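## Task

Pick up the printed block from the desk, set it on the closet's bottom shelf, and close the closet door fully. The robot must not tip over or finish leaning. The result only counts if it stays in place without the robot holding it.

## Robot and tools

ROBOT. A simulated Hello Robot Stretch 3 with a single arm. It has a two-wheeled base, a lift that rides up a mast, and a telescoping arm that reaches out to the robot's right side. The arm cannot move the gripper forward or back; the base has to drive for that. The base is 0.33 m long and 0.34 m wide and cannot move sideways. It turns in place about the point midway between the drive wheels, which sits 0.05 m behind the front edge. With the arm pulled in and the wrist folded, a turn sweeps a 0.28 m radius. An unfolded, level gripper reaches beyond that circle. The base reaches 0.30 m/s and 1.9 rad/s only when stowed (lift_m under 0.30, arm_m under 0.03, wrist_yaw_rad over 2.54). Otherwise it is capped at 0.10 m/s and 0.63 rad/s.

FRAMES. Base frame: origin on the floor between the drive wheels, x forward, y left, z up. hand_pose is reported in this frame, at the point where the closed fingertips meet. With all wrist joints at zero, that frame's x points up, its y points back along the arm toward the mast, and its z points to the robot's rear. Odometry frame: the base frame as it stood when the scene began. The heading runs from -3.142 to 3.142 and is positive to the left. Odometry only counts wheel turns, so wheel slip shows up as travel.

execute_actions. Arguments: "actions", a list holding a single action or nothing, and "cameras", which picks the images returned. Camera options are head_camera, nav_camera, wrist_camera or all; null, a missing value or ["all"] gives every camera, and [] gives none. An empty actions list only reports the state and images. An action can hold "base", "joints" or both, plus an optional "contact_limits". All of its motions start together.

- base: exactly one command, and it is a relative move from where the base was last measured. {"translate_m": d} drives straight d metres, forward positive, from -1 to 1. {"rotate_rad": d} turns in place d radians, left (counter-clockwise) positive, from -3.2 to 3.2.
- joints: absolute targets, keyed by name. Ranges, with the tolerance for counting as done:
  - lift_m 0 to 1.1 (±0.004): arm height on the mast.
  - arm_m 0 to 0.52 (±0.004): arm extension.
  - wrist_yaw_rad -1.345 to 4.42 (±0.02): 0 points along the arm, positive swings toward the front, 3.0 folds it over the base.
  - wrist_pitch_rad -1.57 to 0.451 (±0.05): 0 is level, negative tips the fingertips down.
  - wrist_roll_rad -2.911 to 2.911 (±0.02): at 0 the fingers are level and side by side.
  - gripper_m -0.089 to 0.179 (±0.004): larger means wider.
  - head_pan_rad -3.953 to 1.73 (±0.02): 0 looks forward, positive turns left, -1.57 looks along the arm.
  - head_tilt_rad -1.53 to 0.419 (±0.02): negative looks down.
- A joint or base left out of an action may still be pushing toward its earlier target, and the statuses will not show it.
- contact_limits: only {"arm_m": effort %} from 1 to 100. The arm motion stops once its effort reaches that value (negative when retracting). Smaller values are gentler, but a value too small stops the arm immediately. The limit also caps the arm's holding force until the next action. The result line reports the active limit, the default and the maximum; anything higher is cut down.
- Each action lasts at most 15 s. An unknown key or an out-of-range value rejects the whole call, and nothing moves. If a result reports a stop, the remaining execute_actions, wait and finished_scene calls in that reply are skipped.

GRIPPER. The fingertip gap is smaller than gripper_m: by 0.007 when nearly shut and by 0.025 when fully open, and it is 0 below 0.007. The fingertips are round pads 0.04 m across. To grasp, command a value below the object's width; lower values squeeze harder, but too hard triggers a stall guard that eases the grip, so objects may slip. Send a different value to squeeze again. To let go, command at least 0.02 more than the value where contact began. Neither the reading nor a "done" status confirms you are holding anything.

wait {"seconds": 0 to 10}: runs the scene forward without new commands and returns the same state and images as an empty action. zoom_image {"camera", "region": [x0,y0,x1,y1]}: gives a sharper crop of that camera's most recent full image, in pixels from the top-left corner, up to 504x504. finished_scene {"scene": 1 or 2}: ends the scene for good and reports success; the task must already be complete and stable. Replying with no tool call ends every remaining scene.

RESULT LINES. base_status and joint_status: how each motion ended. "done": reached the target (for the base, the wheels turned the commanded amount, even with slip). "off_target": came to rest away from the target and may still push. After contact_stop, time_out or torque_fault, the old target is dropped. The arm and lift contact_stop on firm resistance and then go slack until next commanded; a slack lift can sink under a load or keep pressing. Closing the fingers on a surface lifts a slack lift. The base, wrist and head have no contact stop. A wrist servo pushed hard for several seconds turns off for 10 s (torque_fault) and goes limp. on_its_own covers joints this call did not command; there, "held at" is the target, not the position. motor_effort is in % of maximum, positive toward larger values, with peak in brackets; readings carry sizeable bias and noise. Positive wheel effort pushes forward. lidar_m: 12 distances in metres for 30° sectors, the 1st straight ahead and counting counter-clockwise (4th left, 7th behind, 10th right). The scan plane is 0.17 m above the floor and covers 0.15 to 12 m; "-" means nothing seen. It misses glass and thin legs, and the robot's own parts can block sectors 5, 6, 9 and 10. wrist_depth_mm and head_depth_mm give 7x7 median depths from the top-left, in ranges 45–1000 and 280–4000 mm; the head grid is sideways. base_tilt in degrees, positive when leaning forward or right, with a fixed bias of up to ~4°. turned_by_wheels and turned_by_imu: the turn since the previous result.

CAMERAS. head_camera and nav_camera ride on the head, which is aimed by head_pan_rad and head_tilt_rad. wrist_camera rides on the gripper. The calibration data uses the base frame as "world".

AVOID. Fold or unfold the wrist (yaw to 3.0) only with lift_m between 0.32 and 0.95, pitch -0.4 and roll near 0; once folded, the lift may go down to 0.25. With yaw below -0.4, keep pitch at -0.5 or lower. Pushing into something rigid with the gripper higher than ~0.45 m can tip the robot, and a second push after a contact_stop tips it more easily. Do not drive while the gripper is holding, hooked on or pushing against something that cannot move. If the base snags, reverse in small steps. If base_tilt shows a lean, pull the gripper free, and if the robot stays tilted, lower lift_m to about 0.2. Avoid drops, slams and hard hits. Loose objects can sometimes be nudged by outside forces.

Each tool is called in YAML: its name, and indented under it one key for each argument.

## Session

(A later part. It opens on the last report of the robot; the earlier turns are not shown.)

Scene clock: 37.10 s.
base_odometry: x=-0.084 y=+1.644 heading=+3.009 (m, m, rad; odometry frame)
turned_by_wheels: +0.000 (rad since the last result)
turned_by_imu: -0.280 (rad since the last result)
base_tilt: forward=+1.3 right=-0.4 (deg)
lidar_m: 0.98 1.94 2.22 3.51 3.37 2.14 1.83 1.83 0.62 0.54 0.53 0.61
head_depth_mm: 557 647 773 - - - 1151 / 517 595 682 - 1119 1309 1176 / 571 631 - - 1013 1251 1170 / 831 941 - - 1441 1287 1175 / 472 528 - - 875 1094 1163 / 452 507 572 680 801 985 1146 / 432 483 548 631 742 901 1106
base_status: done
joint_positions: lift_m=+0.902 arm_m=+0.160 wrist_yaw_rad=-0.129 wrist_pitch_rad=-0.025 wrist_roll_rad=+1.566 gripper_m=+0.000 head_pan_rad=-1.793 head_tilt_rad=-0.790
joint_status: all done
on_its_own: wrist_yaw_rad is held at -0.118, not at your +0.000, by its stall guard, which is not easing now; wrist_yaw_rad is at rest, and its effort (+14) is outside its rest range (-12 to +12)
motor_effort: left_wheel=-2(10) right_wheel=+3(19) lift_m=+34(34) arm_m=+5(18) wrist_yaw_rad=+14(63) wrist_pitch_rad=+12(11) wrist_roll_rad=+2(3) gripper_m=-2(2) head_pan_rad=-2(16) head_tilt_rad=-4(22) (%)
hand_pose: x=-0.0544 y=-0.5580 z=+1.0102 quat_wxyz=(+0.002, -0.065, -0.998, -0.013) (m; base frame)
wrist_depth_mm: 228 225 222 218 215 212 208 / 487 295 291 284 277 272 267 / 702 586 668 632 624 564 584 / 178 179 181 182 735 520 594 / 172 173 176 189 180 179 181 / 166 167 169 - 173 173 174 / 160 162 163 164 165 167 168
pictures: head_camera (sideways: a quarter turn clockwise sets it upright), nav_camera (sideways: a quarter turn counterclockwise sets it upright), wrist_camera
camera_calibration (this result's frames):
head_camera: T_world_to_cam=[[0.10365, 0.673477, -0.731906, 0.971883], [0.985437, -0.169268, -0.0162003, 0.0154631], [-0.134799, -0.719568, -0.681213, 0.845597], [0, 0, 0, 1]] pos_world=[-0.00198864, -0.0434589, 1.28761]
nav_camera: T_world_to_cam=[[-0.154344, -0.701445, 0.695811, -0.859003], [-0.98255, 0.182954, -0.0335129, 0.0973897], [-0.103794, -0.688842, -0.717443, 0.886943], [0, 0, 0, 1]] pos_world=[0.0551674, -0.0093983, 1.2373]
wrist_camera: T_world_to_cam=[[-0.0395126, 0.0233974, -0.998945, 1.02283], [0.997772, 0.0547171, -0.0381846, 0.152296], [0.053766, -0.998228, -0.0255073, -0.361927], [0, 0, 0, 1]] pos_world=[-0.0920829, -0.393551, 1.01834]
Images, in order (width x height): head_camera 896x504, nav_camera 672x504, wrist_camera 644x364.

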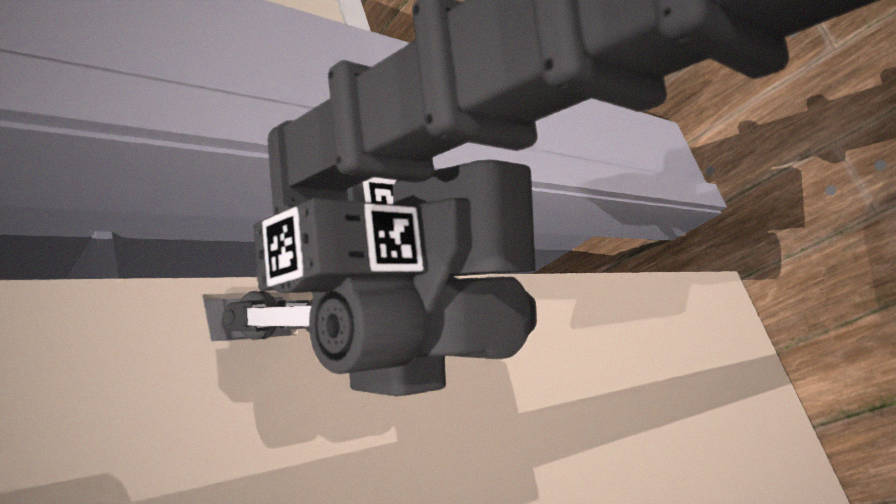

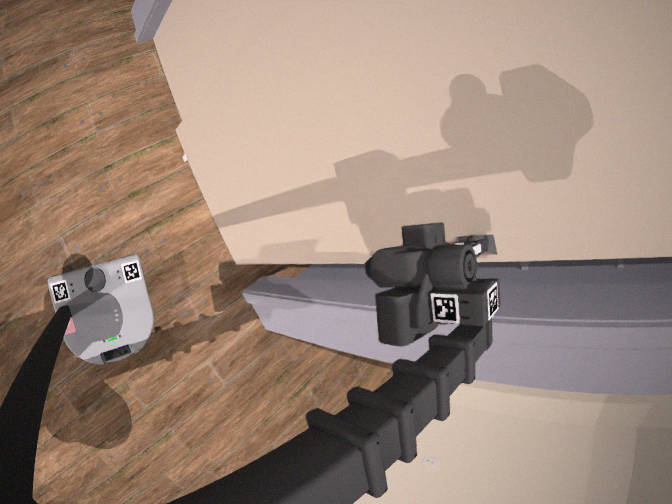

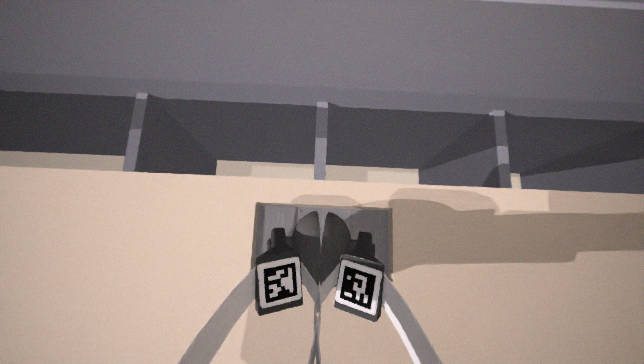

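execute_actions:
  actions:
    - {"joints":{"arm_m":0.0}}
  cameras: []

execute_actions:
  actions:
    - {"base":{"rotate_rad":0.71},"joints":{"wrist_yaw_rad":0,"wrist_pitch_rad":-1.3,"lift_m":0.75}}
  cameras: []

execute_actions:
  actions:
    - {"base":{"translate_m":-0.32},"joints":{"wrist_roll_rad":0,"lift_m":0.6}}
  cameras: []

execute_actions:
  actions:
    - {"base":{"rotate_rad":-0.425},"joints":{"head_pan_rad":-1.6,"head_tilt_rad":-1.0}}

Scene clock: 39.80 s.
base_odometry: x=-0.084 y=+1.644 heading=+3.009 (m, m, rad; odometry frame)
turned_by_wheels: +0.000 (rad since the last result)
turned_by_imu: +0.000 (rad since the last result)
base_tilt: forward=+1.4 right=-0.5 (deg)
lidar_m: 0.97 1.94 2.22 3.50 3.37 2.15 1.83 1.83 0.62 0.53 0.53 0.61
head_depth_mm: 555 649 772 1768 - - - / 518 595 709 869 - - - / 571 631 713 828 - - - / 833 941 1055 1263 - - 1120 / 472 533 606 710 - - 1143 / 452 507 577 669 777 1003 1140 / 432 482 546 628 740 900 1107
base_status: not commanded
joint_positions: lift_m=+0.902 arm_m=+0.000 wrist_yaw_rad=-0.119 wrist_pitch_rad=-0.024 wrist_roll_rad=+1.567 gripper_m=+0.000 head_pan_rad=-1.793 head_tilt_rad=-0.790
joint_status: all done
on_its_own: wrist_yaw_rad is held at -0.118, not at your +0.000, by its stall guard, which is not easing now
motor_effort: left_wheel=+0(2) right_wheel=-1(2) lift_m=+34(34) arm_m=-3(2) wrist_yaw_rad=+2(13) wrist_pitch_rad=+10(11) wrist_roll_rad=+2(3) gripper_m=-3(2) head_pan_rad=-3(1) head_tilt_rad=-5(5) (%)
hand_pose: x=-0.0518 y=-0.3990 z=+1.0104 quat_wxyz=(+0.002, -0.060, -0.998, -0.012) (m; base frame)
wrist_depth_mm: 332 335 333 338 340 344 346 / 394 389 380 370 366 356 350 / 849 818 770 775 746 732 689 / 326 331 332 341 337 340 345 / 314 319 322 325 326 329 331 / 305 307 310 - 314 317 319 / 296 298 300 302 305 307 309
pictures: none
No camera images: the call's "cameras" was empty. Leave "cameras" out to get every camera's image.

Scene clock: 42.00 s.
base_odometry: x=-0.084 y=+1.644 heading=-2.564 (m, m, rad; odometry frame)
turned_by_wheels: +0.710 (rad since the last result)
turned_by_imu: +0.702 (rad since the last result)
base_tilt: forward=+1.2 right=-0.4 (deg)
lidar_m: 1.97 2.53 3.49 2.83 1.95 1.83 1.85 0.57 0.53 0.54 0.75 1.94
head_depth_mm: 423 475 542 630 752 917 - / 433 487 556 649 784 940 - / 442 498 575 675 813 997 - / 453 512 593 701 852 1081 - / 463 528 612 725 890 1159 1188 / 475 542 630 752 945 1264 1159 / 488 558 663 852 1072 1298 1161
base_status: done
joint_positions: lift_m=+0.750 arm_m=+0.000 wrist_yaw_rad=-0.002 wrist_pitch_rad=-1.295 wrist_roll_rad=+1.567 gripper_m=+0.000 head_pan_rad=-1.793 head_tilt_rad=-0.790
joint_status: all done
motor_effort: left_wheel=-3(7) right_wheel=+3(6) lift_m=+34(35) arm_m=-3(3) wrist_yaw_rad=+3(3) wrist_pitch_rad=-2(9) wrist_roll_rad=+2(2) gripper_m=-2(2) head_pan_rad=-2(2) head_tilt_rad=-5(6) (%)
hand_pose: x=-0.0216 y=-0.1915 z=+0.6357 quat_wxyz=(+0.001, +0.000, -0.797, -0.604) (m; base frame)
wrist_depth_mm: 314 385 523 741 697 639 595 / 338 421 604 765 712 - 599 / 359 471 702 778 747 - - / 394 523 842 807 758 - 634 / 437 675 890 817 760 702 649 / 541 793 957 - 772 717 667 / 614 863 962 868 792 737 686
pictures: none
No camera images: the call's "cameras" was empty. Leave "cameras" out to get every camera's image.

Scene clock: 46.40 s.
base_odometry: x=+0.184 y=+1.819 heading=-2.565 (m, m, rad; odometry frame)
turned_by_wheels: +0.000 (rad since the last result)
turned_by_imu: -0.001 (rad since the last result)
base_tilt: forward=+1.4 right=-0.5 (deg)
lidar_m: 2.26 2.91 3.18 2.40 1.64 1.53 1.56 0.41 0.38 0.40 0.52 1.18
head_depth_mm: 899 714 1039 590 523 628 845 / 894 747 1035 1176 1117 751 840 / 321 365 435 537 1143 1310 1208 / 328 373 431 506 619 795 1015 / 337 383 443 526 648 843 1098 / 345 394 458 547 676 895 1148 / 355 406 474 569 714 961 1165
base_status: done
joint_positions: lift_m=+0.600 arm_m=+0.000 wrist_yaw_rad=-0.002 wrist_pitch_rad=-1.297 wrist_roll_rad=+0.007 gripper_m=+0.000 head_pan_rad=-1.793 head_tilt_rad=-0.790
joint_status: all done
motor_effort: left_wheel=-3(9) right_wheel=+2(2) lift_m=+34(34) arm_m=-3(3) wrist_yaw_rad=+3(3) wrist_pitch_rad=-1(3) wrist_roll_rad=-4(3) gripper_m=-2(2) head_pan_rad=-2(1) head_tilt_rad=-4(5) (%)
hand_pose: x=-0.0217 y=-0.1912 z=+0.4857 quat_wxyz=(+0.561, +0.425, -0.565, -0.430) (m; base frame)
wrist_depth_mm: 661 678 494 371 307 672 263 / 656 671 654 509 658 422 233 / 652 654 647 646 653 355 266 / 648 641 644 642 634 485 362 / 624 635 634 633 633 632 622 / 628 616 620 - - 618 618 / 616 615 616 - - 603 611
pictures: none
No camera images: the call's "cameras" was empty. Leave "cameras" out to get every camera's image.

Scene clock: 48.07 s.
base_odometry: x=+0.184 y=+1.819 heading=-2.989 (m, m, rad; odometry frame)
turned_by_wheels: -0.425 (rad since the last result)
turned_by_imu: -0.420 (rad since the last result)
base_tilt: forward=+1.4 right=-0.3 (deg)
lidar_m: 2.23 2.32 3.17 3.64 2.18 1.59 1.53 1.58 0.38 0.38 0.41 0.56
head_depth_mm: 314 369 465 594 811 1258 1118 / 343 380 447 571 814 1066 - / 1041 935 846 684 849 1070 - / 1043 933 1192 1512 1380 1209 - / 607 437 506 650 853 1192 1110 / 344 417 492 625 860 1195 1110 / 344 405 491 625 858 1201 1114
base_status: done
joint_positions: lift_m=+0.600 arm_m=+0.000 wrist_yaw_rad=-0.002 wrist_pitch_rad=-1.298 wrist_roll_rad=+0.007 gripper_m=+0.000 head_pan_rad=-1.607 head_tilt_rad=-0.987
joint_status: all done
motor_effort: left_wheel=+2(6) right_wheel=-3(7) lift_m=+34(34) arm_m=-3(3) wrist_yaw_rad=+2(2) wrist_pitch_rad=-1(1) wrist_roll_rad=-3(4) gripper_m=-2(2) head_pan_rad=+3(14) head_tilt_rad=-7(22) (%)
hand_pose: x=-0.0217 y=-0.1911 z=+0.4857 quat_wxyz=(+0.561, +0.425, -0.565, -0.430) (m; base frame)
wrist_depth_mm: 336 328 321 679 266 269 263 / 477 460 445 664 356 367 660 / 656 655 657 655 590 651 649 / 636 645 645 638 636 634 637 / 625 630 626 635 637 628 631 / 624 621 619 - - 616 619 / 608 608 614 - - 602 607
pictures: head_camera (sideways: a quarter turn clockwise sets it upright), nav_camera (sideways: a quarter turn counterclockwise sets it upright), wrist_camera
camera_calibration (this result's frames):
head_camera: T_world_to_cam=[[-0.0180471, 0.811169, -0.584533, 0.780593], [0.999819, 0.018166, -0.00565935, 0.00164944], [0.00602797, -0.584529, -0.81135, 1.01397], [0, 0, 0, 1]] pos_world=[0.00632612, -0.0405283, 1.27898]
nav_camera: T_world_to_cam=[[-0.0263124, -0.840223, 0.541602, -0.658863], [-0.999172, 0.00528061, -0.0403501, 0.106383], [0.0310431, -0.542216, -0.839666, 1.04504], [0, 0, 0, 1]] pos_world=[0.0565172, 0.0124841, 1.23862]
wrist_camera: T_world_to_cam=[[-0.999578, -0.0290066, 0.00175763, -0.025326], [-0.0290478, 0.995595, -0.0891404, 0.261899], [0.000835769, -0.0891538, -0.996018, 0.633148], [0, 0, 0, 1]] pos_world=[-0.0182369, -0.205033, 0.654016]
Images, in order (width x height): head_camera 896x504, nav_camera 672x504, wrist_camera 644x364.

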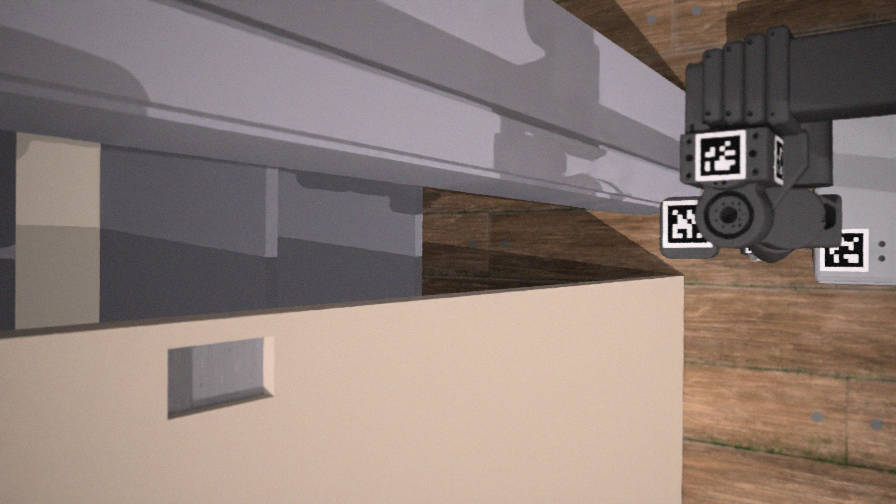

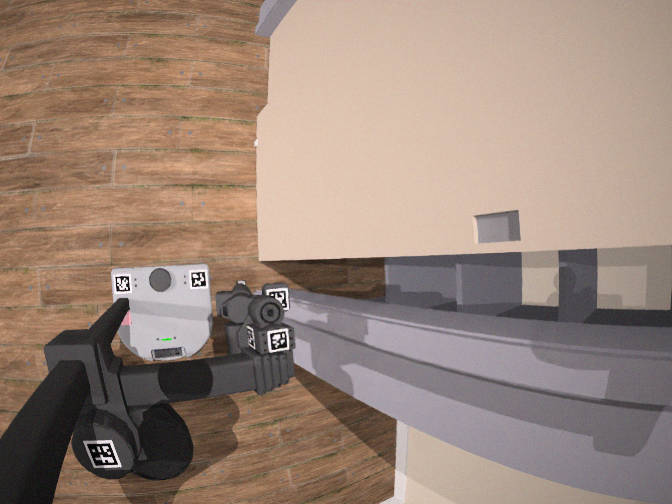

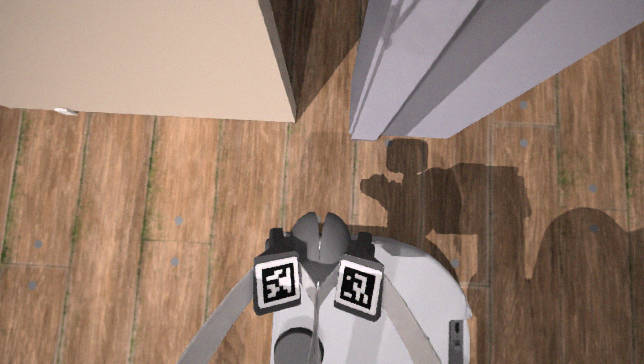

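execute_actions:
  actions:
    - {"joints":{"wrist_pitch_rad":0}}
  cameras: []

execute_actions:
  actions:
    - {"joints":{"arm_m":0.15},"contact_limits":{"arm_m":15}}
  cameras: ["head_camera"]

execute_actions:
  actions:
    - {"base":{"translate_m":0.1}}
  cameras: ["head_camera"]

Scene clock: 49.67 s.
base_odometry: x=+0.184 y=+1.819 heading=-2.989 (m, m, rad; odometry frame)
turned_by_wheels: +0.000 (rad since the last result)
turned_by_imu: +0.000 (rad since the last result)
base_tilt: forward=+1.4 right=-0.3 (deg)
lidar_m: 2.23 2.32 3.17 3.63 2.17 1.59 1.53 1.58 0.38 0.37 0.41 0.57
head_depth_mm: 314 369 468 593 812 1248 1115 / 343 381 447 571 813 1063 - / 1039 936 846 682 823 - - / 1033 932 1198 1507 1401 1213 1142 / 606 439 508 652 860 1193 1115 / 345 416 494 626 863 1204 1113 / 345 406 494 628 862 1194 1115
base_status: not commanded
joint_positions: lift_m=+0.600 arm_m=+0.000 wrist_yaw_rad=-0.002 wrist_pitch_rad=-0.025 wrist_roll_rad=+0.007 gripper_m=+0.000 head_pan_rad=-1.607 head_tilt_rad=-0.987
joint_status: all done
motor_effort: left_wheel=+2(2) right_wheel=-4(3) lift_m=+34(34) arm_m=-3(3) wrist_yaw_rad=+2(2) wrist_pitch_rad=+12(11) wrist_roll_rad=-3(3) gripper_m=-3(2) head_pan_rad=+2(4) head_tilt_rad=-6(6) (%)
hand_pose: x=-0.0220 y=-0.4008 z=+0.7084 quat_wxyz=(+0.705, +0.008, -0.709, -0.010) (m; base frame)
wrist_depth_mm: 144 143 691 759 184 110 109 / 148 147 805 804 180 113 112 / 153 152 581 839 175 117 117 / 159 157 466 861 171 120 121 / 164 163 831 893 167 124 136 / 170 169 183 - 145 128 141 / 177 174 545 557 167 133 146
pictures: none
No camera images: the call's "cameras" was empty. Leave "cameras" out to get every camera's image.

Scene clock: 52.03 s.
base_odometry: x=+0.184 y=+1.819 heading=-2.989 (m, m, rad; odometry frame)
turned_by_wheels: +0.000 (rad since the last result)
turned_by_imu: +0.000 (rad since the last result)
base_tilt: forward=+1.2 right=-0.4 (deg)
lidar_m: 2.23 2.32 3.16 3.64 2.17 1.59 1.53 1.58 0.38 0.38 0.41 0.57
head_depth_mm: 314 369 465 592 811 1254 1115 / 343 381 449 569 - - - / 1039 932 849 647 - 1184 1145 / 1042 932 1209 1475 1350 1238 1143 / 607 439 507 652 854 1202 1119 / 345 417 494 627 859 1193 1121 / 345 407 495 626 865 1199 1118
base_status: not commanded
joint_positions: lift_m=+0.600 arm_m=+0.150 wrist_yaw_rad=-0.001 wrist_pitch_rad=-0.024 wrist_roll_rad=+0.006 gripper_m=+0.000 head_pan_rad=-1.607 head_tilt_rad=-0.987
joint_status: all done
motor_effort: left_wheel=+2(2) right_wheel=-4(3) lift_m=+34(34) arm_m=+4(4) wrist_yaw_rad=+1(2) wrist_pitch_rad=+11(11) wrist_roll_rad=-3(3) gripper_m=-2(3) head_pan_rad=+2(3) head_tilt_rad=-6(6) (%)
contact_limits: arm_m 15 (drawing in: default 29, maximum 48; extending or still: default 41, maximum 67)
hand_pose: x=-0.0218 y=-0.5503 z=+0.7087 quat_wxyz=(+0.705, +0.008, -0.709, -0.009) (m; base frame)
wrist_depth_mm: 672 667 661 648 558 86 56 / 689 704 677 678 550 85 55 / 713 704 700 679 531 84 55 / 382 398 357 376 338 83 54 / 770 769 753 731 504 82 54 / 646 661 689 - 428 81 54 / 505 508 516 530 452 80 53
pictures: head_camera (sideways: a quarter turn clockwise sets it upright)
camera_calibration (this result's frames):
head_camera: T_world_to_cam=[[-0.0180594, 0.8112, -0.58449, 0.780538], [0.999819, 0.0181829, -0.00565648, 0.00164572], [0.0060392, -0.584486, -0.811381, 1.01401], [0, 0, 0, 1]] pos_world=[0.00632683, -0.0405271, 1.27897]
Images, in order (width x height): head_camera 896x504.

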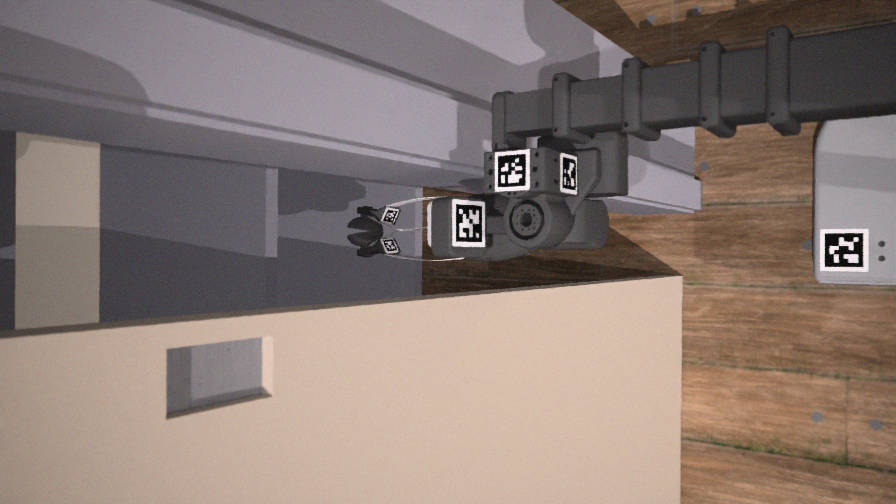

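Scene clock: 54.00 s.
base_odometry: x=+0.085 y=+1.804 heading=-2.989 (m, m, rad; odometry frame)
turned_by_wheels: +0.000 (rad since the last result)
turned_by_imu: -0.001 (rad since the last result)
base_tilt: forward=+1.3 right=-0.2 (deg)
lidar_m: 2.13 2.20 3.03 3.63 2.32 1.70 1.64 1.58 0.41 0.40 0.41 0.56
head_depth_mm: 849 845 541 591 812 1194 1109 / 1036 932 1153 1104 - - - / 1036 931 1189 1527 - 1205 1153 / 995 888 842 648 983 1215 1146 / 344 417 493 623 860 1190 1113 / 345 406 493 625 858 1187 1115 / 345 405 492 630 861 1202 1106
base_status: done
joint_positions: lift_m=+0.600 arm_m=+0.150 wrist_yaw_rad=-0.006 wrist_pitch_rad=-0.023 wrist_roll_rad=+0.006 gripper_m=+0.000 head_pan_rad=-1.607 head_tilt_rad=-0.988
joint_status: not commanded
motor_effort: left_wheel=-1(12) right_wheel=+1(32) lift_m=+34(35) arm_m=+3(4) wrist_yaw_rad=+7(40) wrist_pitch_rad=+10(11) wrist_roll_rad=-3(3) gripper_m=-2(2) head_pan_rad=+3(2) head_tilt_rad=-6(7) (%)
hand_pose: x=-0.0230 y=-0.5504 z=+0.7088 quat_wxyz=(+0.705, +0.006, -0.709, -0.011) (m; base frame)
wrist_depth_mm: 677 665 668 653 648 433 284 / 690 682 683 679 675 427 280 / 704 707 700 690 690 422 279 / 386 395 359 378 341 348 277 / 759 762 747 731 743 414 274 / 645 664 690 - 665 404 273 / 514 514 514 529 532 405 269
pictures: head_camera (sideways: a quarter turn clockwise sets it upright)
camera_calibration (this result's frames):
head_camera: T_world_to_cam=[[-0.0183137, 0.811375, -0.584239, 0.780212], [0.999813, 0.0185061, -0.00563963, 0.0016238], [0.00623614, -0.584233, -0.811562, 1.01424], [0, 0, 0, 1]] pos_world=[0.00634012, -0.0405199, 1.27896]
Images, in order (width x height): head_camera 896x504.

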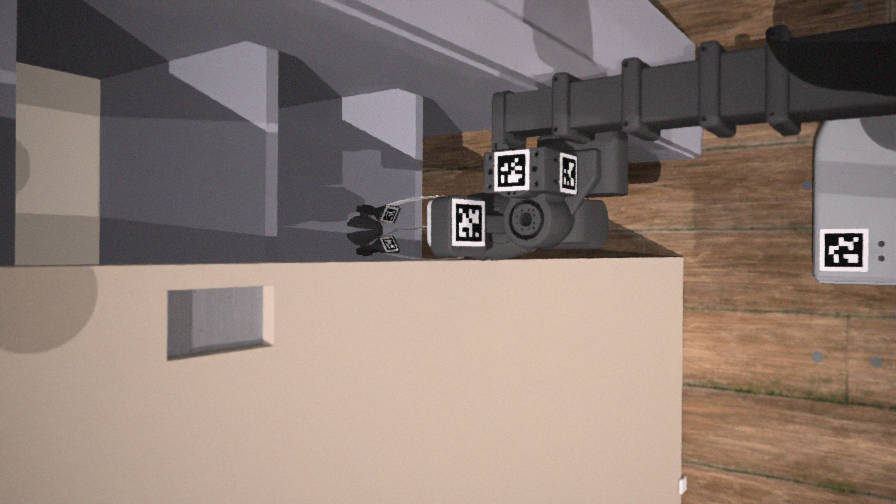

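execute_actions:
  actions:
    - {"base":{"translate_m":0.11}}
  cameras: ["nav_camera"]

execute_actions:
  actions:
    - {"base":{"translate_m":-0.02},"joints":{"arm_m":0,"wrist_pitch_rad":-0.8}}
  cameras: []

execute_actions:
  actions:
    - {"base":{"rotate_rad":1.0},"joints":{"wrist_yaw_rad":1.6,"lift_m":0.45,"head_pan_rad":0,"head_tilt_rad":-0.45}}
  cameras: []

execute_actions:
  actions:
    - {"base":{"rotate_rad":1.05},"joints":{"wrist_yaw_rad":3.0,"wrist_pitch_rad":-0.4,"lift_m":0.29}}
  cameras: []

execute_actions:
  actions:
    - {"base":{"translate_m":1}}
  cameras: []

execute_actions:
  actions:
    - {"base":{"translate_m":1}}
  cameras: ["head_camera","nav_camera"]

Scene clock: 56.47 s.
base_odometry: x=-0.023 y=+1.787 heading=-2.989 (m, m, rad; odometry frame)
turned_by_wheels: +0.000 (rad since the last result)
turned_by_imu: +0.000 (rad since the last result)
base_tilt: forward=+1.3 right=-0.3 (deg)
lidar_m: 2.01 2.10 2.88 3.18 2.44 1.81 1.75 0.54 0.46 0.40 0.41 0.56
head_depth_mm: 1034 933 1146 1125 891 1190 1114 / 1036 929 1199 1499 - - - / 1042 935 1193 1521 - 1227 1142 / 993 888 846 649 985 1214 1149 / 345 417 492 624 856 1209 1113 / 345 405 492 628 855 1193 1114 / 344 406 492 626 864 1198 1114
base_status: done
joint_positions: lift_m=+0.600 arm_m=+0.150 wrist_yaw_rad=-0.006 wrist_pitch_rad=-0.023 wrist_roll_rad=+0.006 gripper_m=+0.000 head_pan_rad=-1.607 head_tilt_rad=-0.988
joint_status: not commanded
motor_effort: left_wheel=-1(5) right_wheel=+2(15) lift_m=+34(34) arm_m=+3(3) wrist_yaw_rad=+7(17) wrist_pitch_rad=+11(11) wrist_roll_rad=-3(3) gripper_m=-2(1) head_pan_rad=+2(2) head_tilt_rad=-7(6) (%)
hand_pose: x=-0.0230 y=-0.5504 z=+0.7088 quat_wxyz=(+0.705, +0.006, -0.709, -0.011) (m; base frame)
wrist_depth_mm: 673 670 660 648 646 584 409 / 684 684 675 678 665 616 408 / 707 692 691 698 696 609 403 / 386 397 358 381 342 354 366 / 759 750 751 740 735 601 393 / 658 661 689 - 701 595 397 / 503 510 528 533 535 521 396
pictures: nav_camera (sideways: a quarter turn counterclockwise sets it upright)
camera_calibration (this result's frames):
nav_camera: T_world_to_cam=[[-0.0260357, -0.840428, 0.541297, -0.658467], [-0.999173, 0.0049578, -0.0403613, 0.106397], [0.0312371, -0.541901, -0.839862, 1.04529], [0, 0, 0, 1]] pos_world=[0.0565138, 0.012524, 1.23862]
Images, in order (width x height): nav_camera 672x504.

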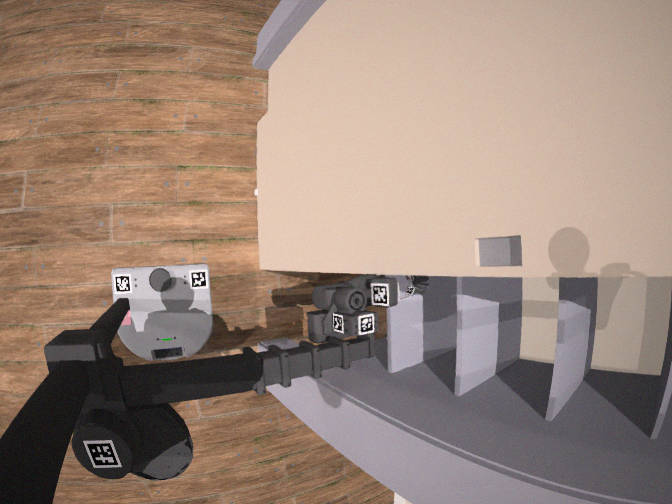

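Scene clock: 58.83 s.
base_odometry: x=-0.004 y=+1.790 heading=-2.989 (m, m, rad; odometry frame)
turned_by_wheels: +0.000 (rad since the last result)
turned_by_imu: +0.000 (rad since the last result)
base_tilt: forward=+1.4 right=-0.4 (deg)
lidar_m: 2.04 2.12 2.90 3.20 2.41 1.79 1.72 0.54 0.45 0.40 0.41 0.56
head_depth_mm: 1012 934 1129 1097 870 1185 1117 / 1036 934 1189 1476 1370 1229 - / 1041 936 1195 1500 1380 - - / 1033 933 1192 1477 1363 1216 - / 352 426 491 623 860 1189 1113 / 345 407 492 626 859 1204 1112 / 344 406 492 628 863 1197 1112
base_status: done
joint_positions: lift_m=+0.600 arm_m=+0.000 wrist_yaw_rad=-0.001 wrist_pitch_rad=-0.807 wrist_roll_rad=+0.005 gripper_m=+0.000 head_pan_rad=-1.607 head_tilt_rad=-0.988
joint_status: all done
motor_effort: left_wheel=+1(5) right_wheel=-2(7) lift_m=+34(34) arm_m=-3(4) wrist_yaw_rad=+1(7) wrist_pitch_rad=+4(10) wrist_roll_rad=-3(3) gripper_m=-1(2) head_pan_rad=+2(3) head_tilt_rad=-5(6) (%)
hand_pose: x=-0.0218 y=-0.3050 z=+0.5371 quat_wxyz=(+0.649, +0.277, -0.652, -0.279) (m; base frame)
wrist_depth_mm: 166 164 171 502 515 514 388 / 195 192 195 - 957 585 277 / 236 231 228 908 920 576 272 / 300 292 286 791 803 405 270 / 410 394 378 748 740 398 283 / 631 607 557 - 662 435 417 / 600 605 608 609 609 601 614
pictures: none
No camera images: the call's "cameras" was empty. Leave "cameras" out to get every camera's image.

Scene clock: 61.40 s.
base_odometry: x=-0.004 y=+1.790 heading=-1.990 (m, m, rad; odometry frame)
turned_by_wheels: +1.000 (rad since the last result)
turned_by_imu: +0.988 (rad since the last result)
base_tilt: forward=+1.5 right=-0.4 (deg)
lidar_m: 2.77 3.63 2.53 1.81 1.73 0.56 0.45 0.40 0.41 0.54 2.04 2.10
head_depth_mm: 2319 2426 2552 2665 2230 1735 1410 / 2593 2790 2915 2907 2229 1722 1417 / 2941 3102 3388 3144 2200 1735 1392 / 3395 3700 3956 3096 2209 1720 1400 / 3467 3720 3990 3095 2199 1706 1398 / 3330 3531 3823 3086 2185 1694 1389 / 3121 3380 3642 3031 2182 1696 1374
base_status: done
joint_positions: lift_m=+0.450 arm_m=+0.000 wrist_yaw_rad=+1.597 wrist_pitch_rad=-0.807 wrist_roll_rad=+0.005 gripper_m=+0.000 head_pan_rad=-0.007 head_tilt_rad=-0.458
joint_status: all done
motor_effort: left_wheel=-4(7) right_wheel=+3(5) lift_m=+34(34) arm_m=-2(3) wrist_yaw_rad=+3(3) wrist_pitch_rad=+4(3) wrist_roll_rad=-3(3) gripper_m=-2(2) head_pan_rad=+3(26) head_tilt_rad=+4(32) (%)
hand_pose: x=+0.1383 y=-0.1411 z=+0.3871 quat_wxyz=(+0.652, +0.660, -0.256, +0.270) (m; base frame)
wrist_depth_mm: 941 934 944 944 960 966 - / 802 786 813 798 825 830 831 / 715 712 709 720 720 725 726 / 625 630 635 641 643 645 645 / 564 578 576 594 576 584 580 / 525 519 527 - 528 530 531 / 473 479 476 482 487 489 487
pictures: none
No camera images: the call's "cameras" was empty. Leave "cameras" out to get every camera's image.

Scene clock: 64.17 s.
base_odometry: x=-0.004 y=+1.790 heading=-0.940 (m, m, rad; odometry frame)
turned_by_wheels: +1.050 (rad since the last result)
turned_by_imu: +1.037 (rad since the last result)
base_tilt: forward=+1.5 right=-0.5 (deg)
lidar_m: 2.52 1.81 1.72 0.56 0.53 0.40 0.41 0.54 2.04 2.10 2.79 3.63
head_depth_mm: 3123 3345 3519 3157 2232 1744 1413 / 3239 3548 3705 3210 2238 1734 1402 / 3407 3657 3963 3107 2209 1729 1395 / 3002 3248 3588 3130 2220 1717 1397 / 2577 2793 2983 2992 2205 1690 1394 / 2245 2406 2564 2695 2215 1689 1386 / 2017 2121 2284 2408 2154 1688 1375
base_status: done
joint_positions: lift_m=+0.290 arm_m=+0.000 wrist_yaw_rad=+2.998 wrist_pitch_rad=-0.421 wrist_roll_rad=+0.005 gripper_m=+0.000 head_pan_rad=-0.007 head_tilt_rad=-0.457
joint_status: all done
motor_effort: left_wheel=-3(9) right_wheel=+2(7) lift_m=+34(34) arm_m=-3(3) wrist_yaw_rad=+3(3) wrist_pitch_rad=+10(10) wrist_roll_rad=-3(3) gripper_m=-2(1) head_pan_rad=+2(2) head_tilt_rad=+3(3) (%)
hand_pose: x=+0.0109 y=+0.0765 z=+0.3021 quat_wxyz=(+0.198, +0.702, +0.097, +0.677) (m; base frame)
wrist_depth_mm: 479 - - - - - - / 619 430 - - - - - / 718 478 875 952 - - - / 706 553 719 734 740 754 767 / 572 567 591 641 601 611 609 / 482 502 - - 507 507 508 / 429 - - - 429 436 434
pictures: none
No camera images: the call's "cameras" was empty. Leave "cameras" out to get every camera's image.

Scene clock: 69.27 s.
base_odometry: x=+0.586 y=+0.983 heading=-0.940 (m, m, rad; odometry frame)
turned_by_wheels: +0.000 (rad since the last result)
turned_by_imu: +0.003 (rad since the last result)
base_tilt: forward=+1.4 right=-0.4 (deg)
lidar_m: 1.82 1.32 1.26 1.29 1.72 1.26 1.39 1.82 2.50 2.58 2.89 2.32
head_depth_mm: 2318 2479 2484 2810 2301 1734 1415 / 2485 2626 2681 2963 2238 1727 1414 / 2529 2746 2795 2944 2208 1722 1397 / 2208 2394 2521 2747 2218 1726 1396 / 1865 2009 2185 2329 2208 1711 1393 / 1621 1735 1851 1952 2040 1693 1380 / 1440 1522 1599 1692 1818 1673 1374
base_status: done
joint_positions: lift_m=+0.290 arm_m=+0.000 wrist_yaw_rad=+2.998 wrist_pitch_rad=-0.421 wrist_roll_rad=+0.005 gripper_m=+0.000 head_pan_rad=-0.007 head_tilt_rad=-0.457
joint_status: not commanded
motor_effort: left_wheel=-3(6) right_wheel=+3(9) lift_m=+34(34) arm_m=-3(3) wrist_yaw_rad=+2(2) wrist_pitch_rad=+9(10) wrist_roll_rad=-3(3) gripper_m=-2(2) head_pan_rad=+3(3) head_tilt_rad=+3(4) (%)
hand_pose: x=+0.0107 y=+0.0766 z=+0.3022 quat_wxyz=(+0.197, +0.702, +0.098, +0.677) (m; base frame)
wrist_depth_mm: - - - - - - 915 / - - - - - - - / 918 912 943 961 - - - / 708 710 733 739 746 758 773 / 564 581 603 639 603 601 614 / 484 501 - - 504 507 510 / 433 - - - 431 434 438
pictures: none
No camera images: the call's "cameras" was empty. Leave "cameras" out to get every camera's image.

Scene clock: 74.37 s.
base_odometry: x=+1.176 y=+0.175 heading=-0.940 (m, m, rad; odometry frame)
turned_by_wheels: +0.000 (rad since the last result)
turned_by_imu: +0.003 (rad since the last result)
base_tilt: forward=+1.2 right=-0.4 (deg)
lidar_m: 1.11 0.80 0.76 0.81 1.08 2.21 2.21 2.95 2.97 2.75 1.60 1.88
head_depth_mm: 1589 1689 1795 1430 2027 1737 1409 / 1651 1758 1892 1427 2079 1732 1410 / 1603 1775 1937 1393 2165 1719 1406 / 1334 1461 1597 1661 1909 1712 1390 / 1154 1241 1340 1446 1578 1626 1399 / 1009 1081 1150 1235 1298 1389 1392 / 872 921 987 1042 1114 1183 1283
base_status: done
joint_positions: lift_m=+0.290 arm_m=+0.000 wrist_yaw_rad=+2.998 wrist_pitch_rad=-0.421 wrist_roll_rad=+0.005 gripper_m=+0.000 head_pan_rad=-0.007 head_tilt_rad=-0.457
joint_status: not commanded
motor_effort: left_wheel=-3(9) right_wheel=+2(7) lift_m=+34(34) arm_m=-3(3) wrist_yaw_rad=+2(2) wrist_pitch_rad=+9(10) wrist_roll_rad=-3(3) gripper_m=-2(1) head_pan_rad=+2(3) head_tilt_rad=+4(3) (%)
hand_pose: x=+0.0107 y=+0.0766 z=+0.3022 quat_wxyz=(+0.197, +0.702, +0.098, +0.677) (m; base frame)
wrist_depth_mm: - - 861 791 710 643 581 / - - 945 851 747 680 627 / 916 936 957 914 803 732 656 / 712 705 723 731 739 744 688 / 573 585 606 638 603 612 613 / 483 503 - - 501 508 515 / 429 - - - 433 435 437
pictures: head_camera (sideways: a quarter turn clockwise sets it upright), nav_camera (sideways: a quarter turn counterclockwise sets it upright)
camera_calibration (this result's frames):
head_camera: T_world_to_cam=[[-0.402948, -0.0446177, -0.914134, 1.21258], [-0.0370951, 0.998786, -0.0323981, 0.0427989], [0.914471, 0.0208551, -0.404115, 0.478682], [0, 0, 0, 1]] pos_world=[0.0524523, 0.00137241, 1.30329]
nav_camera: T_world_to_cam=[[0.450804, 0.00100679, 0.892622, -1.11927], [0.0401572, -0.99901, -0.0191539, 0.0724689], [0.891719, 0.0444798, -0.450399, 0.533464], [0, 0, 0, 1]] pos_world=[0.0259616, 0.0497956, 1.24074]
Images, in order (width x height): head_camera 896x504, nav_camera 672x504.

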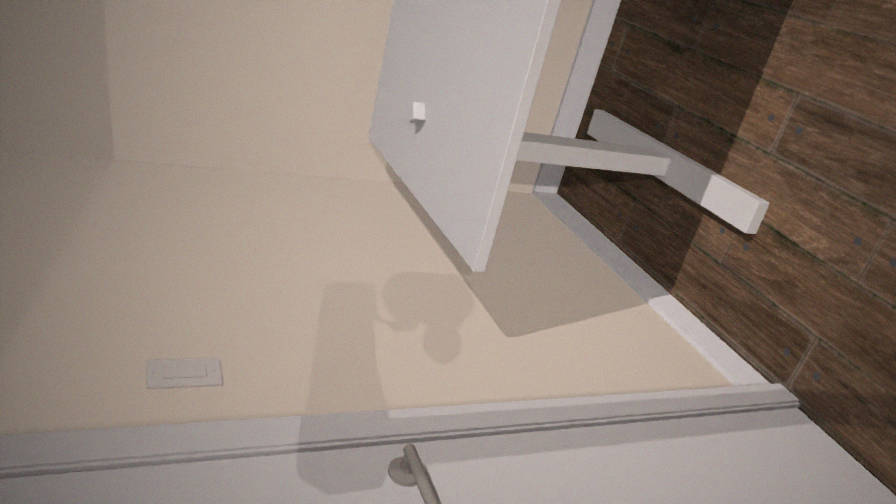

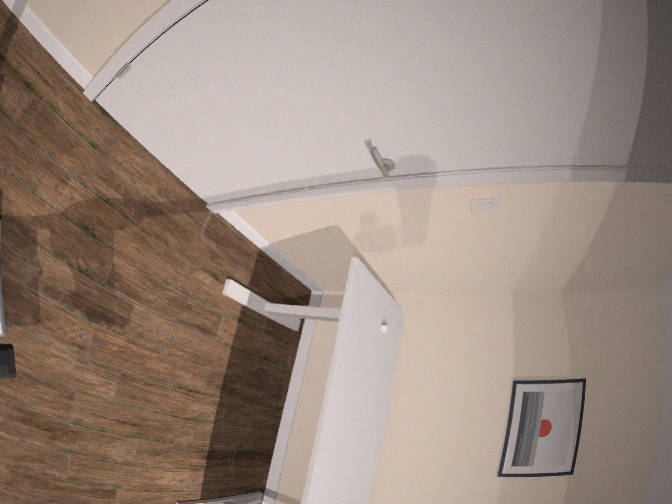

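execute_actions:
  actions:
    - {"base":{"translate_m":0.78}}
  cameras: []

execute_actions:
  actions:
    - {"base":{"rotate_rad":1.235},"joints":{"lift_m":0.8,"head_pan_rad":-1.6,"head_tilt_rad":-0.7}}
  cameras: ["nav_camera"]

execute_actions:
  actions:
    - {"joints":{"wrist_yaw_rad":0,"arm_m":0.25,"gripper_m":0.12}}

Scene clock: 79.03 s.
base_odometry: x=+1.636 y=-0.455 heading=-0.940 (m, m, rad; odometry frame)
turned_by_wheels: +0.000 (rad since the last result)
turned_by_imu: +0.002 (rad since the last result)
base_tilt: forward=+1.5 right=-0.4 (deg)
lidar_m: 0.61 0.41 0.40 0.41 0.55 1.46 2.97 3.48 3.33 1.33 1.25 0.70
head_depth_mm: 988 1051 1118 1195 997 772 630 / 1008 1089 1175 1267 1046 773 628 / 816 905 1007 1136 1306 767 625 / 688 747 816 896 1003 1106 623 / 594 636 687 744 813 892 975 / 522 554 589 633 681 738 805 / 464 490 518 551 588 627 675
base_status: done
joint_positions: lift_m=+0.290 arm_m=+0.000 wrist_yaw_rad=+2.998 wrist_pitch_rad=-0.421 wrist_roll_rad=+0.005 gripper_m=+0.000 head_pan_rad=-0.007 head_tilt_rad=-0.457
joint_status: not commanded
motor_effort: left_wheel=-3(8) right_wheel=+2(9) lift_m=+34(34) arm_m=-3(3) wrist_yaw_rad=+2(2) wrist_pitch_rad=+10(10) wrist_roll_rad=-3(3) gripper_m=-1(2) head_pan_rad=+3(2) head_tilt_rad=+4(3) (%)
hand_pose: x=+0.0107 y=+0.0766 z=+0.3022 quat_wxyz=(+0.197, +0.702, +0.098, +0.677) (m; base frame)
wrist_depth_mm: 610 - 464 419 377 347 316 / 726 639 513 457 409 367 340 / 808 714 559 502 441 394 368 / 707 718 614 552 486 433 403 / 572 583 599 594 535 467 438 / 482 499 - - 501 492 457 / 429 - - - 435 432 441
pictures: none
No camera images: the call's "cameras" was empty. Leave "cameras" out to get every camera's image.

Scene clock: 84.50 s.
base_odometry: x=+1.636 y=-0.455 heading=+0.295 (m, m, rad; odometry frame)
turned_by_wheels: +1.235 (rad since the last result)
turned_by_imu: +1.220 (rad since the last result)
base_tilt: forward=+1.3 right=-0.4 (deg)
lidar_m: 0.40 0.44 0.68 2.96 3.16 3.35 2.93 1.33 1.19 0.70 0.52 0.40
head_depth_mm: 980 1075 1172 927 747 625 583 / 991 1097 1176 924 747 627 - / 1005 1117 1201 925 746 624 1269 / 1025 1144 1225 921 743 637 1244 / 1043 1154 1296 919 740 636 - / 1002 1066 1138 1224 1120 647 1210 / 797 839 882 931 987 1013 1093
base_status: done
joint_positions: lift_m=+0.800 arm_m=+0.000 wrist_yaw_rad=+2.998 wrist_pitch_rad=-0.420 wrist_roll_rad=+0.005 gripper_m=+0.000 head_pan_rad=-1.593 head_tilt_rad=-0.692
joint_status: all done
motor_effort: left_wheel=-3(11) right_wheel=+2(8) lift_m=+45(46) arm_m=-3(3) wrist_yaw_rad=+1(1) wrist_pitch_rad=+9(9) wrist_roll_rad=-3(3) gripper_m=-2(2) head_pan_rad=-2(25) head_tilt_rad=-4(22) (%)
hand_pose: x=+0.0107 y=+0.0766 z=+0.8119 quat_wxyz=(+0.197, +0.702, +0.097, +0.678) (m; base frame)
wrist_depth_mm: - - - - - 773 484 / - - - - - 702 473 / - - - - - 698 473 / - - - - - 706 466 / - - - - - 692 460 / - - - - - 681 455 / 903 909 944 935 935 676 449
pictures: nav_camera (sideways: a quarter turn counterclockwise sets it upright)
camera_calibration (this result's frames):
nav_camera: T_world_to_cam=[[-0.0101794, -0.646075, 0.763206, -0.947718], [-0.999378, -0.0192015, -0.029584, 0.0923813], [0.0337682, -0.763033, -0.645477, 0.7925], [0, 0, 0, 1]] pos_world=[0.0559154, -0.00581919, 1.23758]
Images, in order (width x height): nav_camera 672x504.

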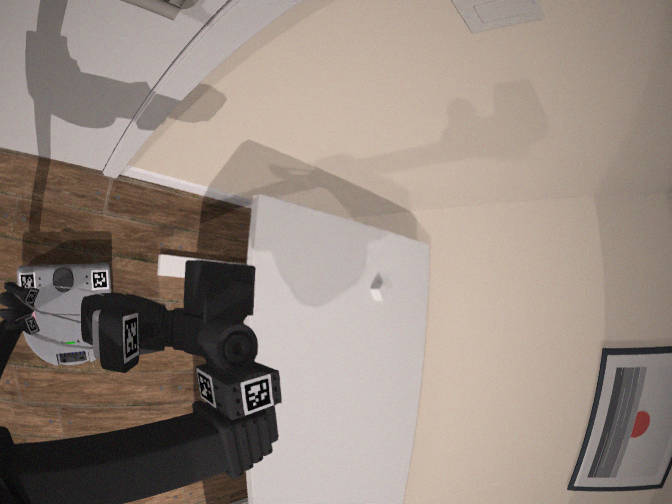

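Scene clock: 87.57 s.
base_odometry: x=+1.636 y=-0.455 heading=+0.295 (m, m, rad; odometry frame)
turned_by_wheels: +0.000 (rad since the last result)
turned_by_imu: +0.000 (rad since the last result)
base_tilt: forward=+1.3 right=-0.4 (deg)
lidar_m: 0.40 0.44 0.68 2.96 3.16 3.38 2.94 1.33 1.20 0.70 0.52 0.40
head_depth_mm: 974 1079 1172 949 769 - - / 993 1098 1179 996 - 611 1203 / 1006 1123 1197 988 689 624 1217 / 1027 1144 1222 989 722 636 1180 / 1043 1155 1286 954 744 636 1208 / 1008 1077 1142 1222 803 649 1205 / 803 841 881 930 979 1015 1090
base_status: not commanded
joint_positions: lift_m=+0.800 arm_m=+0.250 wrist_yaw_rad=+0.002 wrist_pitch_rad=-0.420 wrist_roll_rad=+0.004 gripper_m=+0.120 head_pan_rad=-1.593 head_tilt_rad=-0.692
joint_status: all done
motor_effort: left_wheel=-3(3) right_wheel=+2(2) lift_m=+45(45) arm_m=+4(4) wrist_yaw_rad=-3(0) wrist_pitch_rad=+9(9) wrist_roll_rad=-2(3) gripper_m=+0(87) head_pan_rad=-3(3) head_tilt_rad=-4(4) (%)
hand_pose: x=-0.0210 y=-0.6188 z=+0.8119 quat_wxyz=(+0.690, +0.148, -0.693, -0.147) (m; base frame)
wrist_depth_mm: 338 442 633 632 595 561 537 / 344 459 692 672 638 602 572 / 348 472 659 486 499 512 520 / 357 484 384 372 372 384 393 / 363 472 297 300 305 307 310 / 371 455 248 250 252 260 257 / 369 212 214 215 217 214 222
pictures: head_camera (sideways: a quarter turn clockwise sets it upright), nav_camera (sideways: a quarter turn counterclockwise sets it upright), wrist_camera
camera_calibration (this result's frames):
head_camera: T_world_to_cam=[[-0.0339203, 0.60522, -0.795335, 1.0554], [0.99938, 0.0280659, -0.0212655, 0.0219749], [0.00945145, -0.795563, -0.605797, 0.746616], [0, 0, 0, 1]] pos_world=[0.0067816, -0.0453852, 1.29216]
nav_camera: T_world_to_cam=[[-0.0102801, -0.646073, 0.763206, -0.947717], [-0.999381, -0.0190458, -0.029584, 0.0923814], [0.0336493, -0.763038, -0.645477, 0.7925], [0, 0, 0, 1]] pos_world=[0.0559145, -0.00582695, 1.23758]
wrist_camera: T_world_to_cam=[[-0.999371, -0.0224855, 0.0274315, -0.0543772], [-0.0353496, 0.567853, -0.822371, 1.04733], [0.00291438, -0.822823, -0.56829, 0.118743], [0, 0, 0, 1]] pos_world=[-0.0176665, -0.498245, 0.930263]
Images, in order (width x height): head_camera 896x504, nav_camera 672x504, wrist_camera 644x364.

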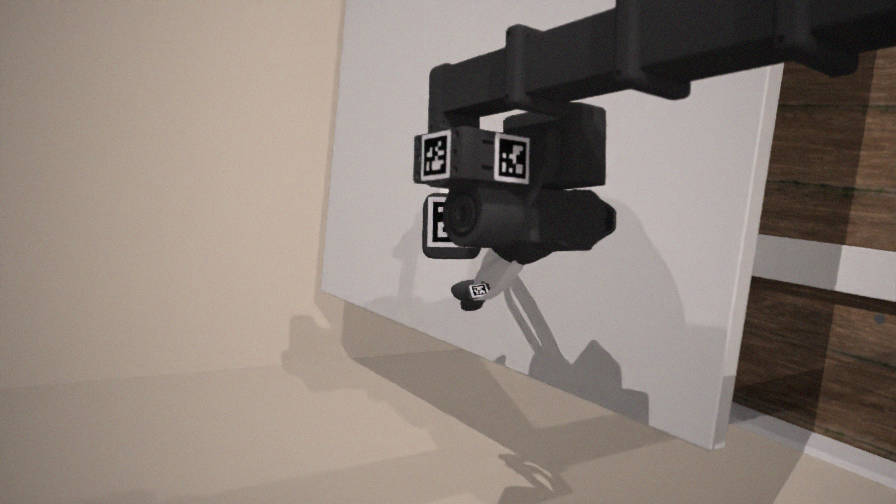

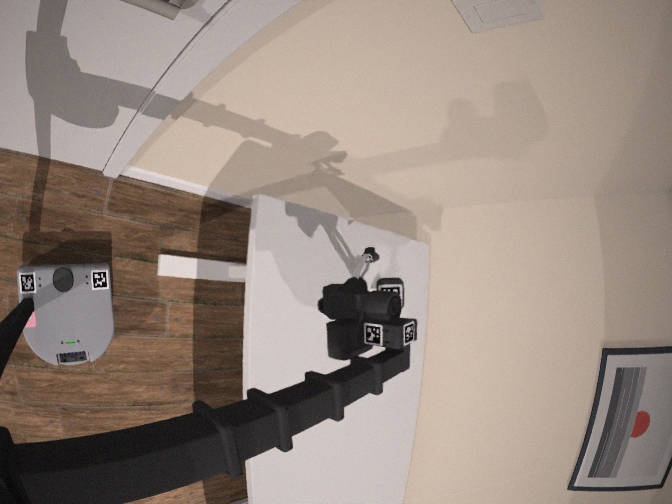

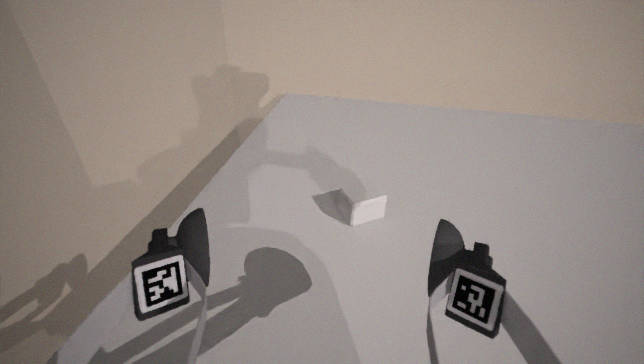

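execute_actions:
  actions:
    - {"base":{"translate_m":-0.125},"joints":{"wrist_yaw_rad":0.4,"arm_m":0.38}}
  cameras: ["wrist_camera"]

execute_actions:
  actions:
    - {"joints":{"lift_m":0.76}}
  cameras: ["wrist_camera","head_camera"]

Scene clock: 90.07 s.
base_odometry: x=+1.517 y=-0.491 heading=+0.295 (m, m, rad; odometry frame)
turned_by_wheels: +0.000 (rad since the last result)
turned_by_imu: +0.000 (rad since the last result)
base_tilt: forward=+1.3 right=-0.3 (deg)
lidar_m: 0.52 0.57 0.87 2.96 3.15 3.23 2.89 1.22 1.18 0.70 0.67 0.52
head_depth_mm: 958 1063 1149 929 - - - / 977 1072 1178 - 724 625 1192 / 983 1096 1203 849 744 624 1187 / 1004 1122 1225 846 744 623 1216 / 1025 1142 1209 885 740 622 1183 / 1044 1174 1296 917 742 633 1200 / 1021 1092 1155 1168 736 645 1201
base_status: done
joint_positions: lift_m=+0.800 arm_m=+0.380 wrist_yaw_rad=+0.398 wrist_pitch_rad=-0.420 wrist_roll_rad=+0.004 gripper_m=+0.120 head_pan_rad=-1.593 head_tilt_rad=-0.692
joint_status: all done
motor_effort: left_wheel=-3(8) right_wheel=+2(4) lift_m=+45(45) arm_m=+4(3) wrist_yaw_rad=+2(3) wrist_pitch_rad=+9(9) wrist_roll_rad=-2(2) gripper_m=+0(0) head_pan_rad=-2(2) head_tilt_rad=-4(4) (%)
hand_pose: x=+0.0654 y=-0.7313 z=+0.8119 quat_wxyz=(+0.706, +0.282, -0.650, -0.009) (m; base frame)
wrist_depth_mm: 318 375 479 583 505 439 391 / 328 396 507 633 545 466 412 / 341 415 550 628 500 498 431 / 354 436 513 373 377 380 386 / 374 441 296 299 304 309 311 / 374 252 248 223 252 260 259 / 215 211 214 216 217 213 220
pictures: wrist_camera
camera_calibration (this result's frames):
wrist_camera: T_world_to_cam=[[-0.913444, -0.40604, 0.0274317, -0.25672], [-0.251541, 0.510317, -0.822377, 1.08634], [0.319919, -0.758095, -0.568281, 0.0525075], [0, 0, 0, 1]] pos_world=[0.0219621, -0.618811, 0.930264]
Images, in order (width x height): wrist_camera 644x364.

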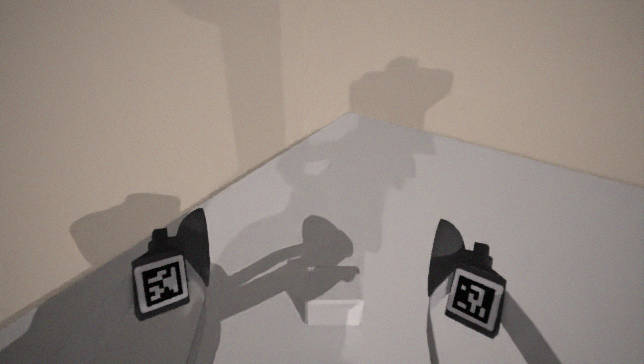

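Scene clock: 91.23 s.
base_odometry: x=+1.517 y=-0.491 heading=+0.295 (m, m, rad; odometry frame)
turned_by_wheels: +0.000 (rad since the last result)
turned_by_imu: +0.000 (rad since the last result)
base_tilt: forward=+1.4 right=-0.3 (deg)
lidar_m: 0.52 0.57 0.87 2.95 3.16 3.23 2.89 1.21 1.17 0.70 0.67 0.52
head_depth_mm: 953 1058 1151 930 772 - - / 969 1072 1176 - 747 619 1167 / 994 1099 1183 - 743 624 1196 / 1003 1117 1201 - 742 622 1215 / 1024 1139 1227 904 738 621 1185 / 1034 1166 1292 919 739 633 1202 / 1017 1088 1149 1157 735 645 1207
base_status: not commanded
joint_positions: lift_m=+0.760 arm_m=+0.380 wrist_yaw_rad=+0.398 wrist_pitch_rad=-0.420 wrist_roll_rad=+0.004 gripper_m=+0.120 head_pan_rad=-1.593 head_tilt_rad=-0.692
joint_status: all done
motor_effort: left_wheel=-3(3) right_wheel=+2(1) lift_m=+34(42) arm_m=+4(4) wrist_yaw_rad=+2(2) wrist_pitch_rad=+9(10) wrist_roll_rad=-2(2) gripper_m=+0(0) head_pan_rad=-2(1) head_tilt_rad=-4(4) (%)
hand_pose: x=+0.0654 y=-0.7313 z=+0.7723 quat_wxyz=(+0.706, +0.282, -0.650, -0.009) (m; base frame)
wrist_depth_mm: 316 378 484 583 506 439 388 / 328 396 512 628 535 469 412 / 340 416 523 397 407 414 418 / 358 419 299 302 308 312 315 / 357 246 241 233 247 250 251 / 198 205 202 196 205 211 209 / 176 171 173 174 176 173 179
pictures: head_camera (sideways: a quarter turn clockwise sets it upright), wrist_camera
camera_calibration (this result's frames):
head_camera: T_world_to_cam=[[-0.0339113, 0.60522, -0.795335, 1.0554], [0.99938, 0.0280511, -0.0212655, 0.0219749], [0.00943969, -0.795564, -0.605797, 0.746616], [0, 0, 0, 1]] pos_world=[0.00678093, -0.0453852, 1.29216]
wrist_camera: T_world_to_cam=[[-0.913444, -0.40604, 0.0274321, -0.255633], [-0.251536, 0.510304, -0.822386, 1.05375], [0.319923, -0.758104, -0.568267, 0.0299691], [0, 0, 0, 1]] pos_world=[0.0219622, -0.618812, 0.890635]
Images, in order (width x height): head_camera 896x504, wrist_camera 644x364.

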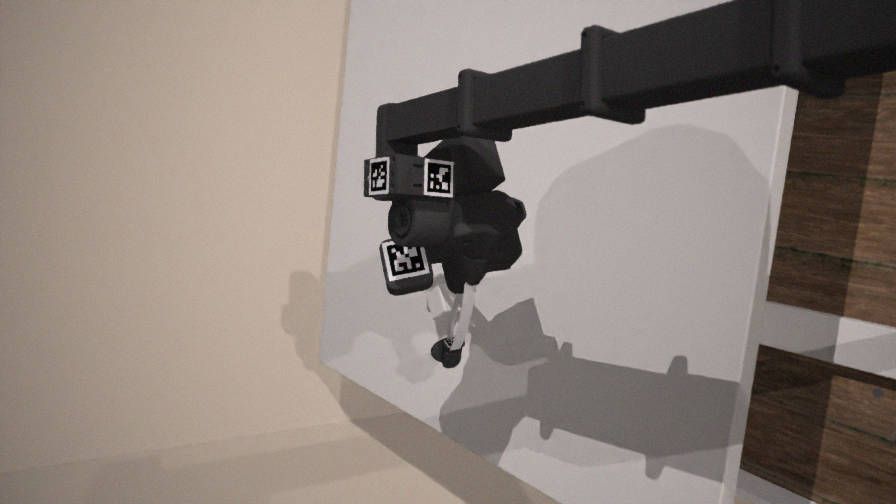

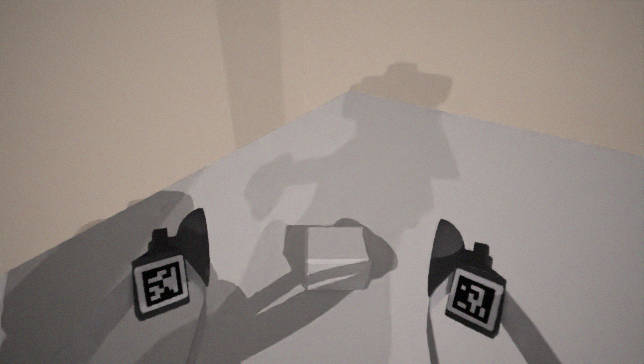

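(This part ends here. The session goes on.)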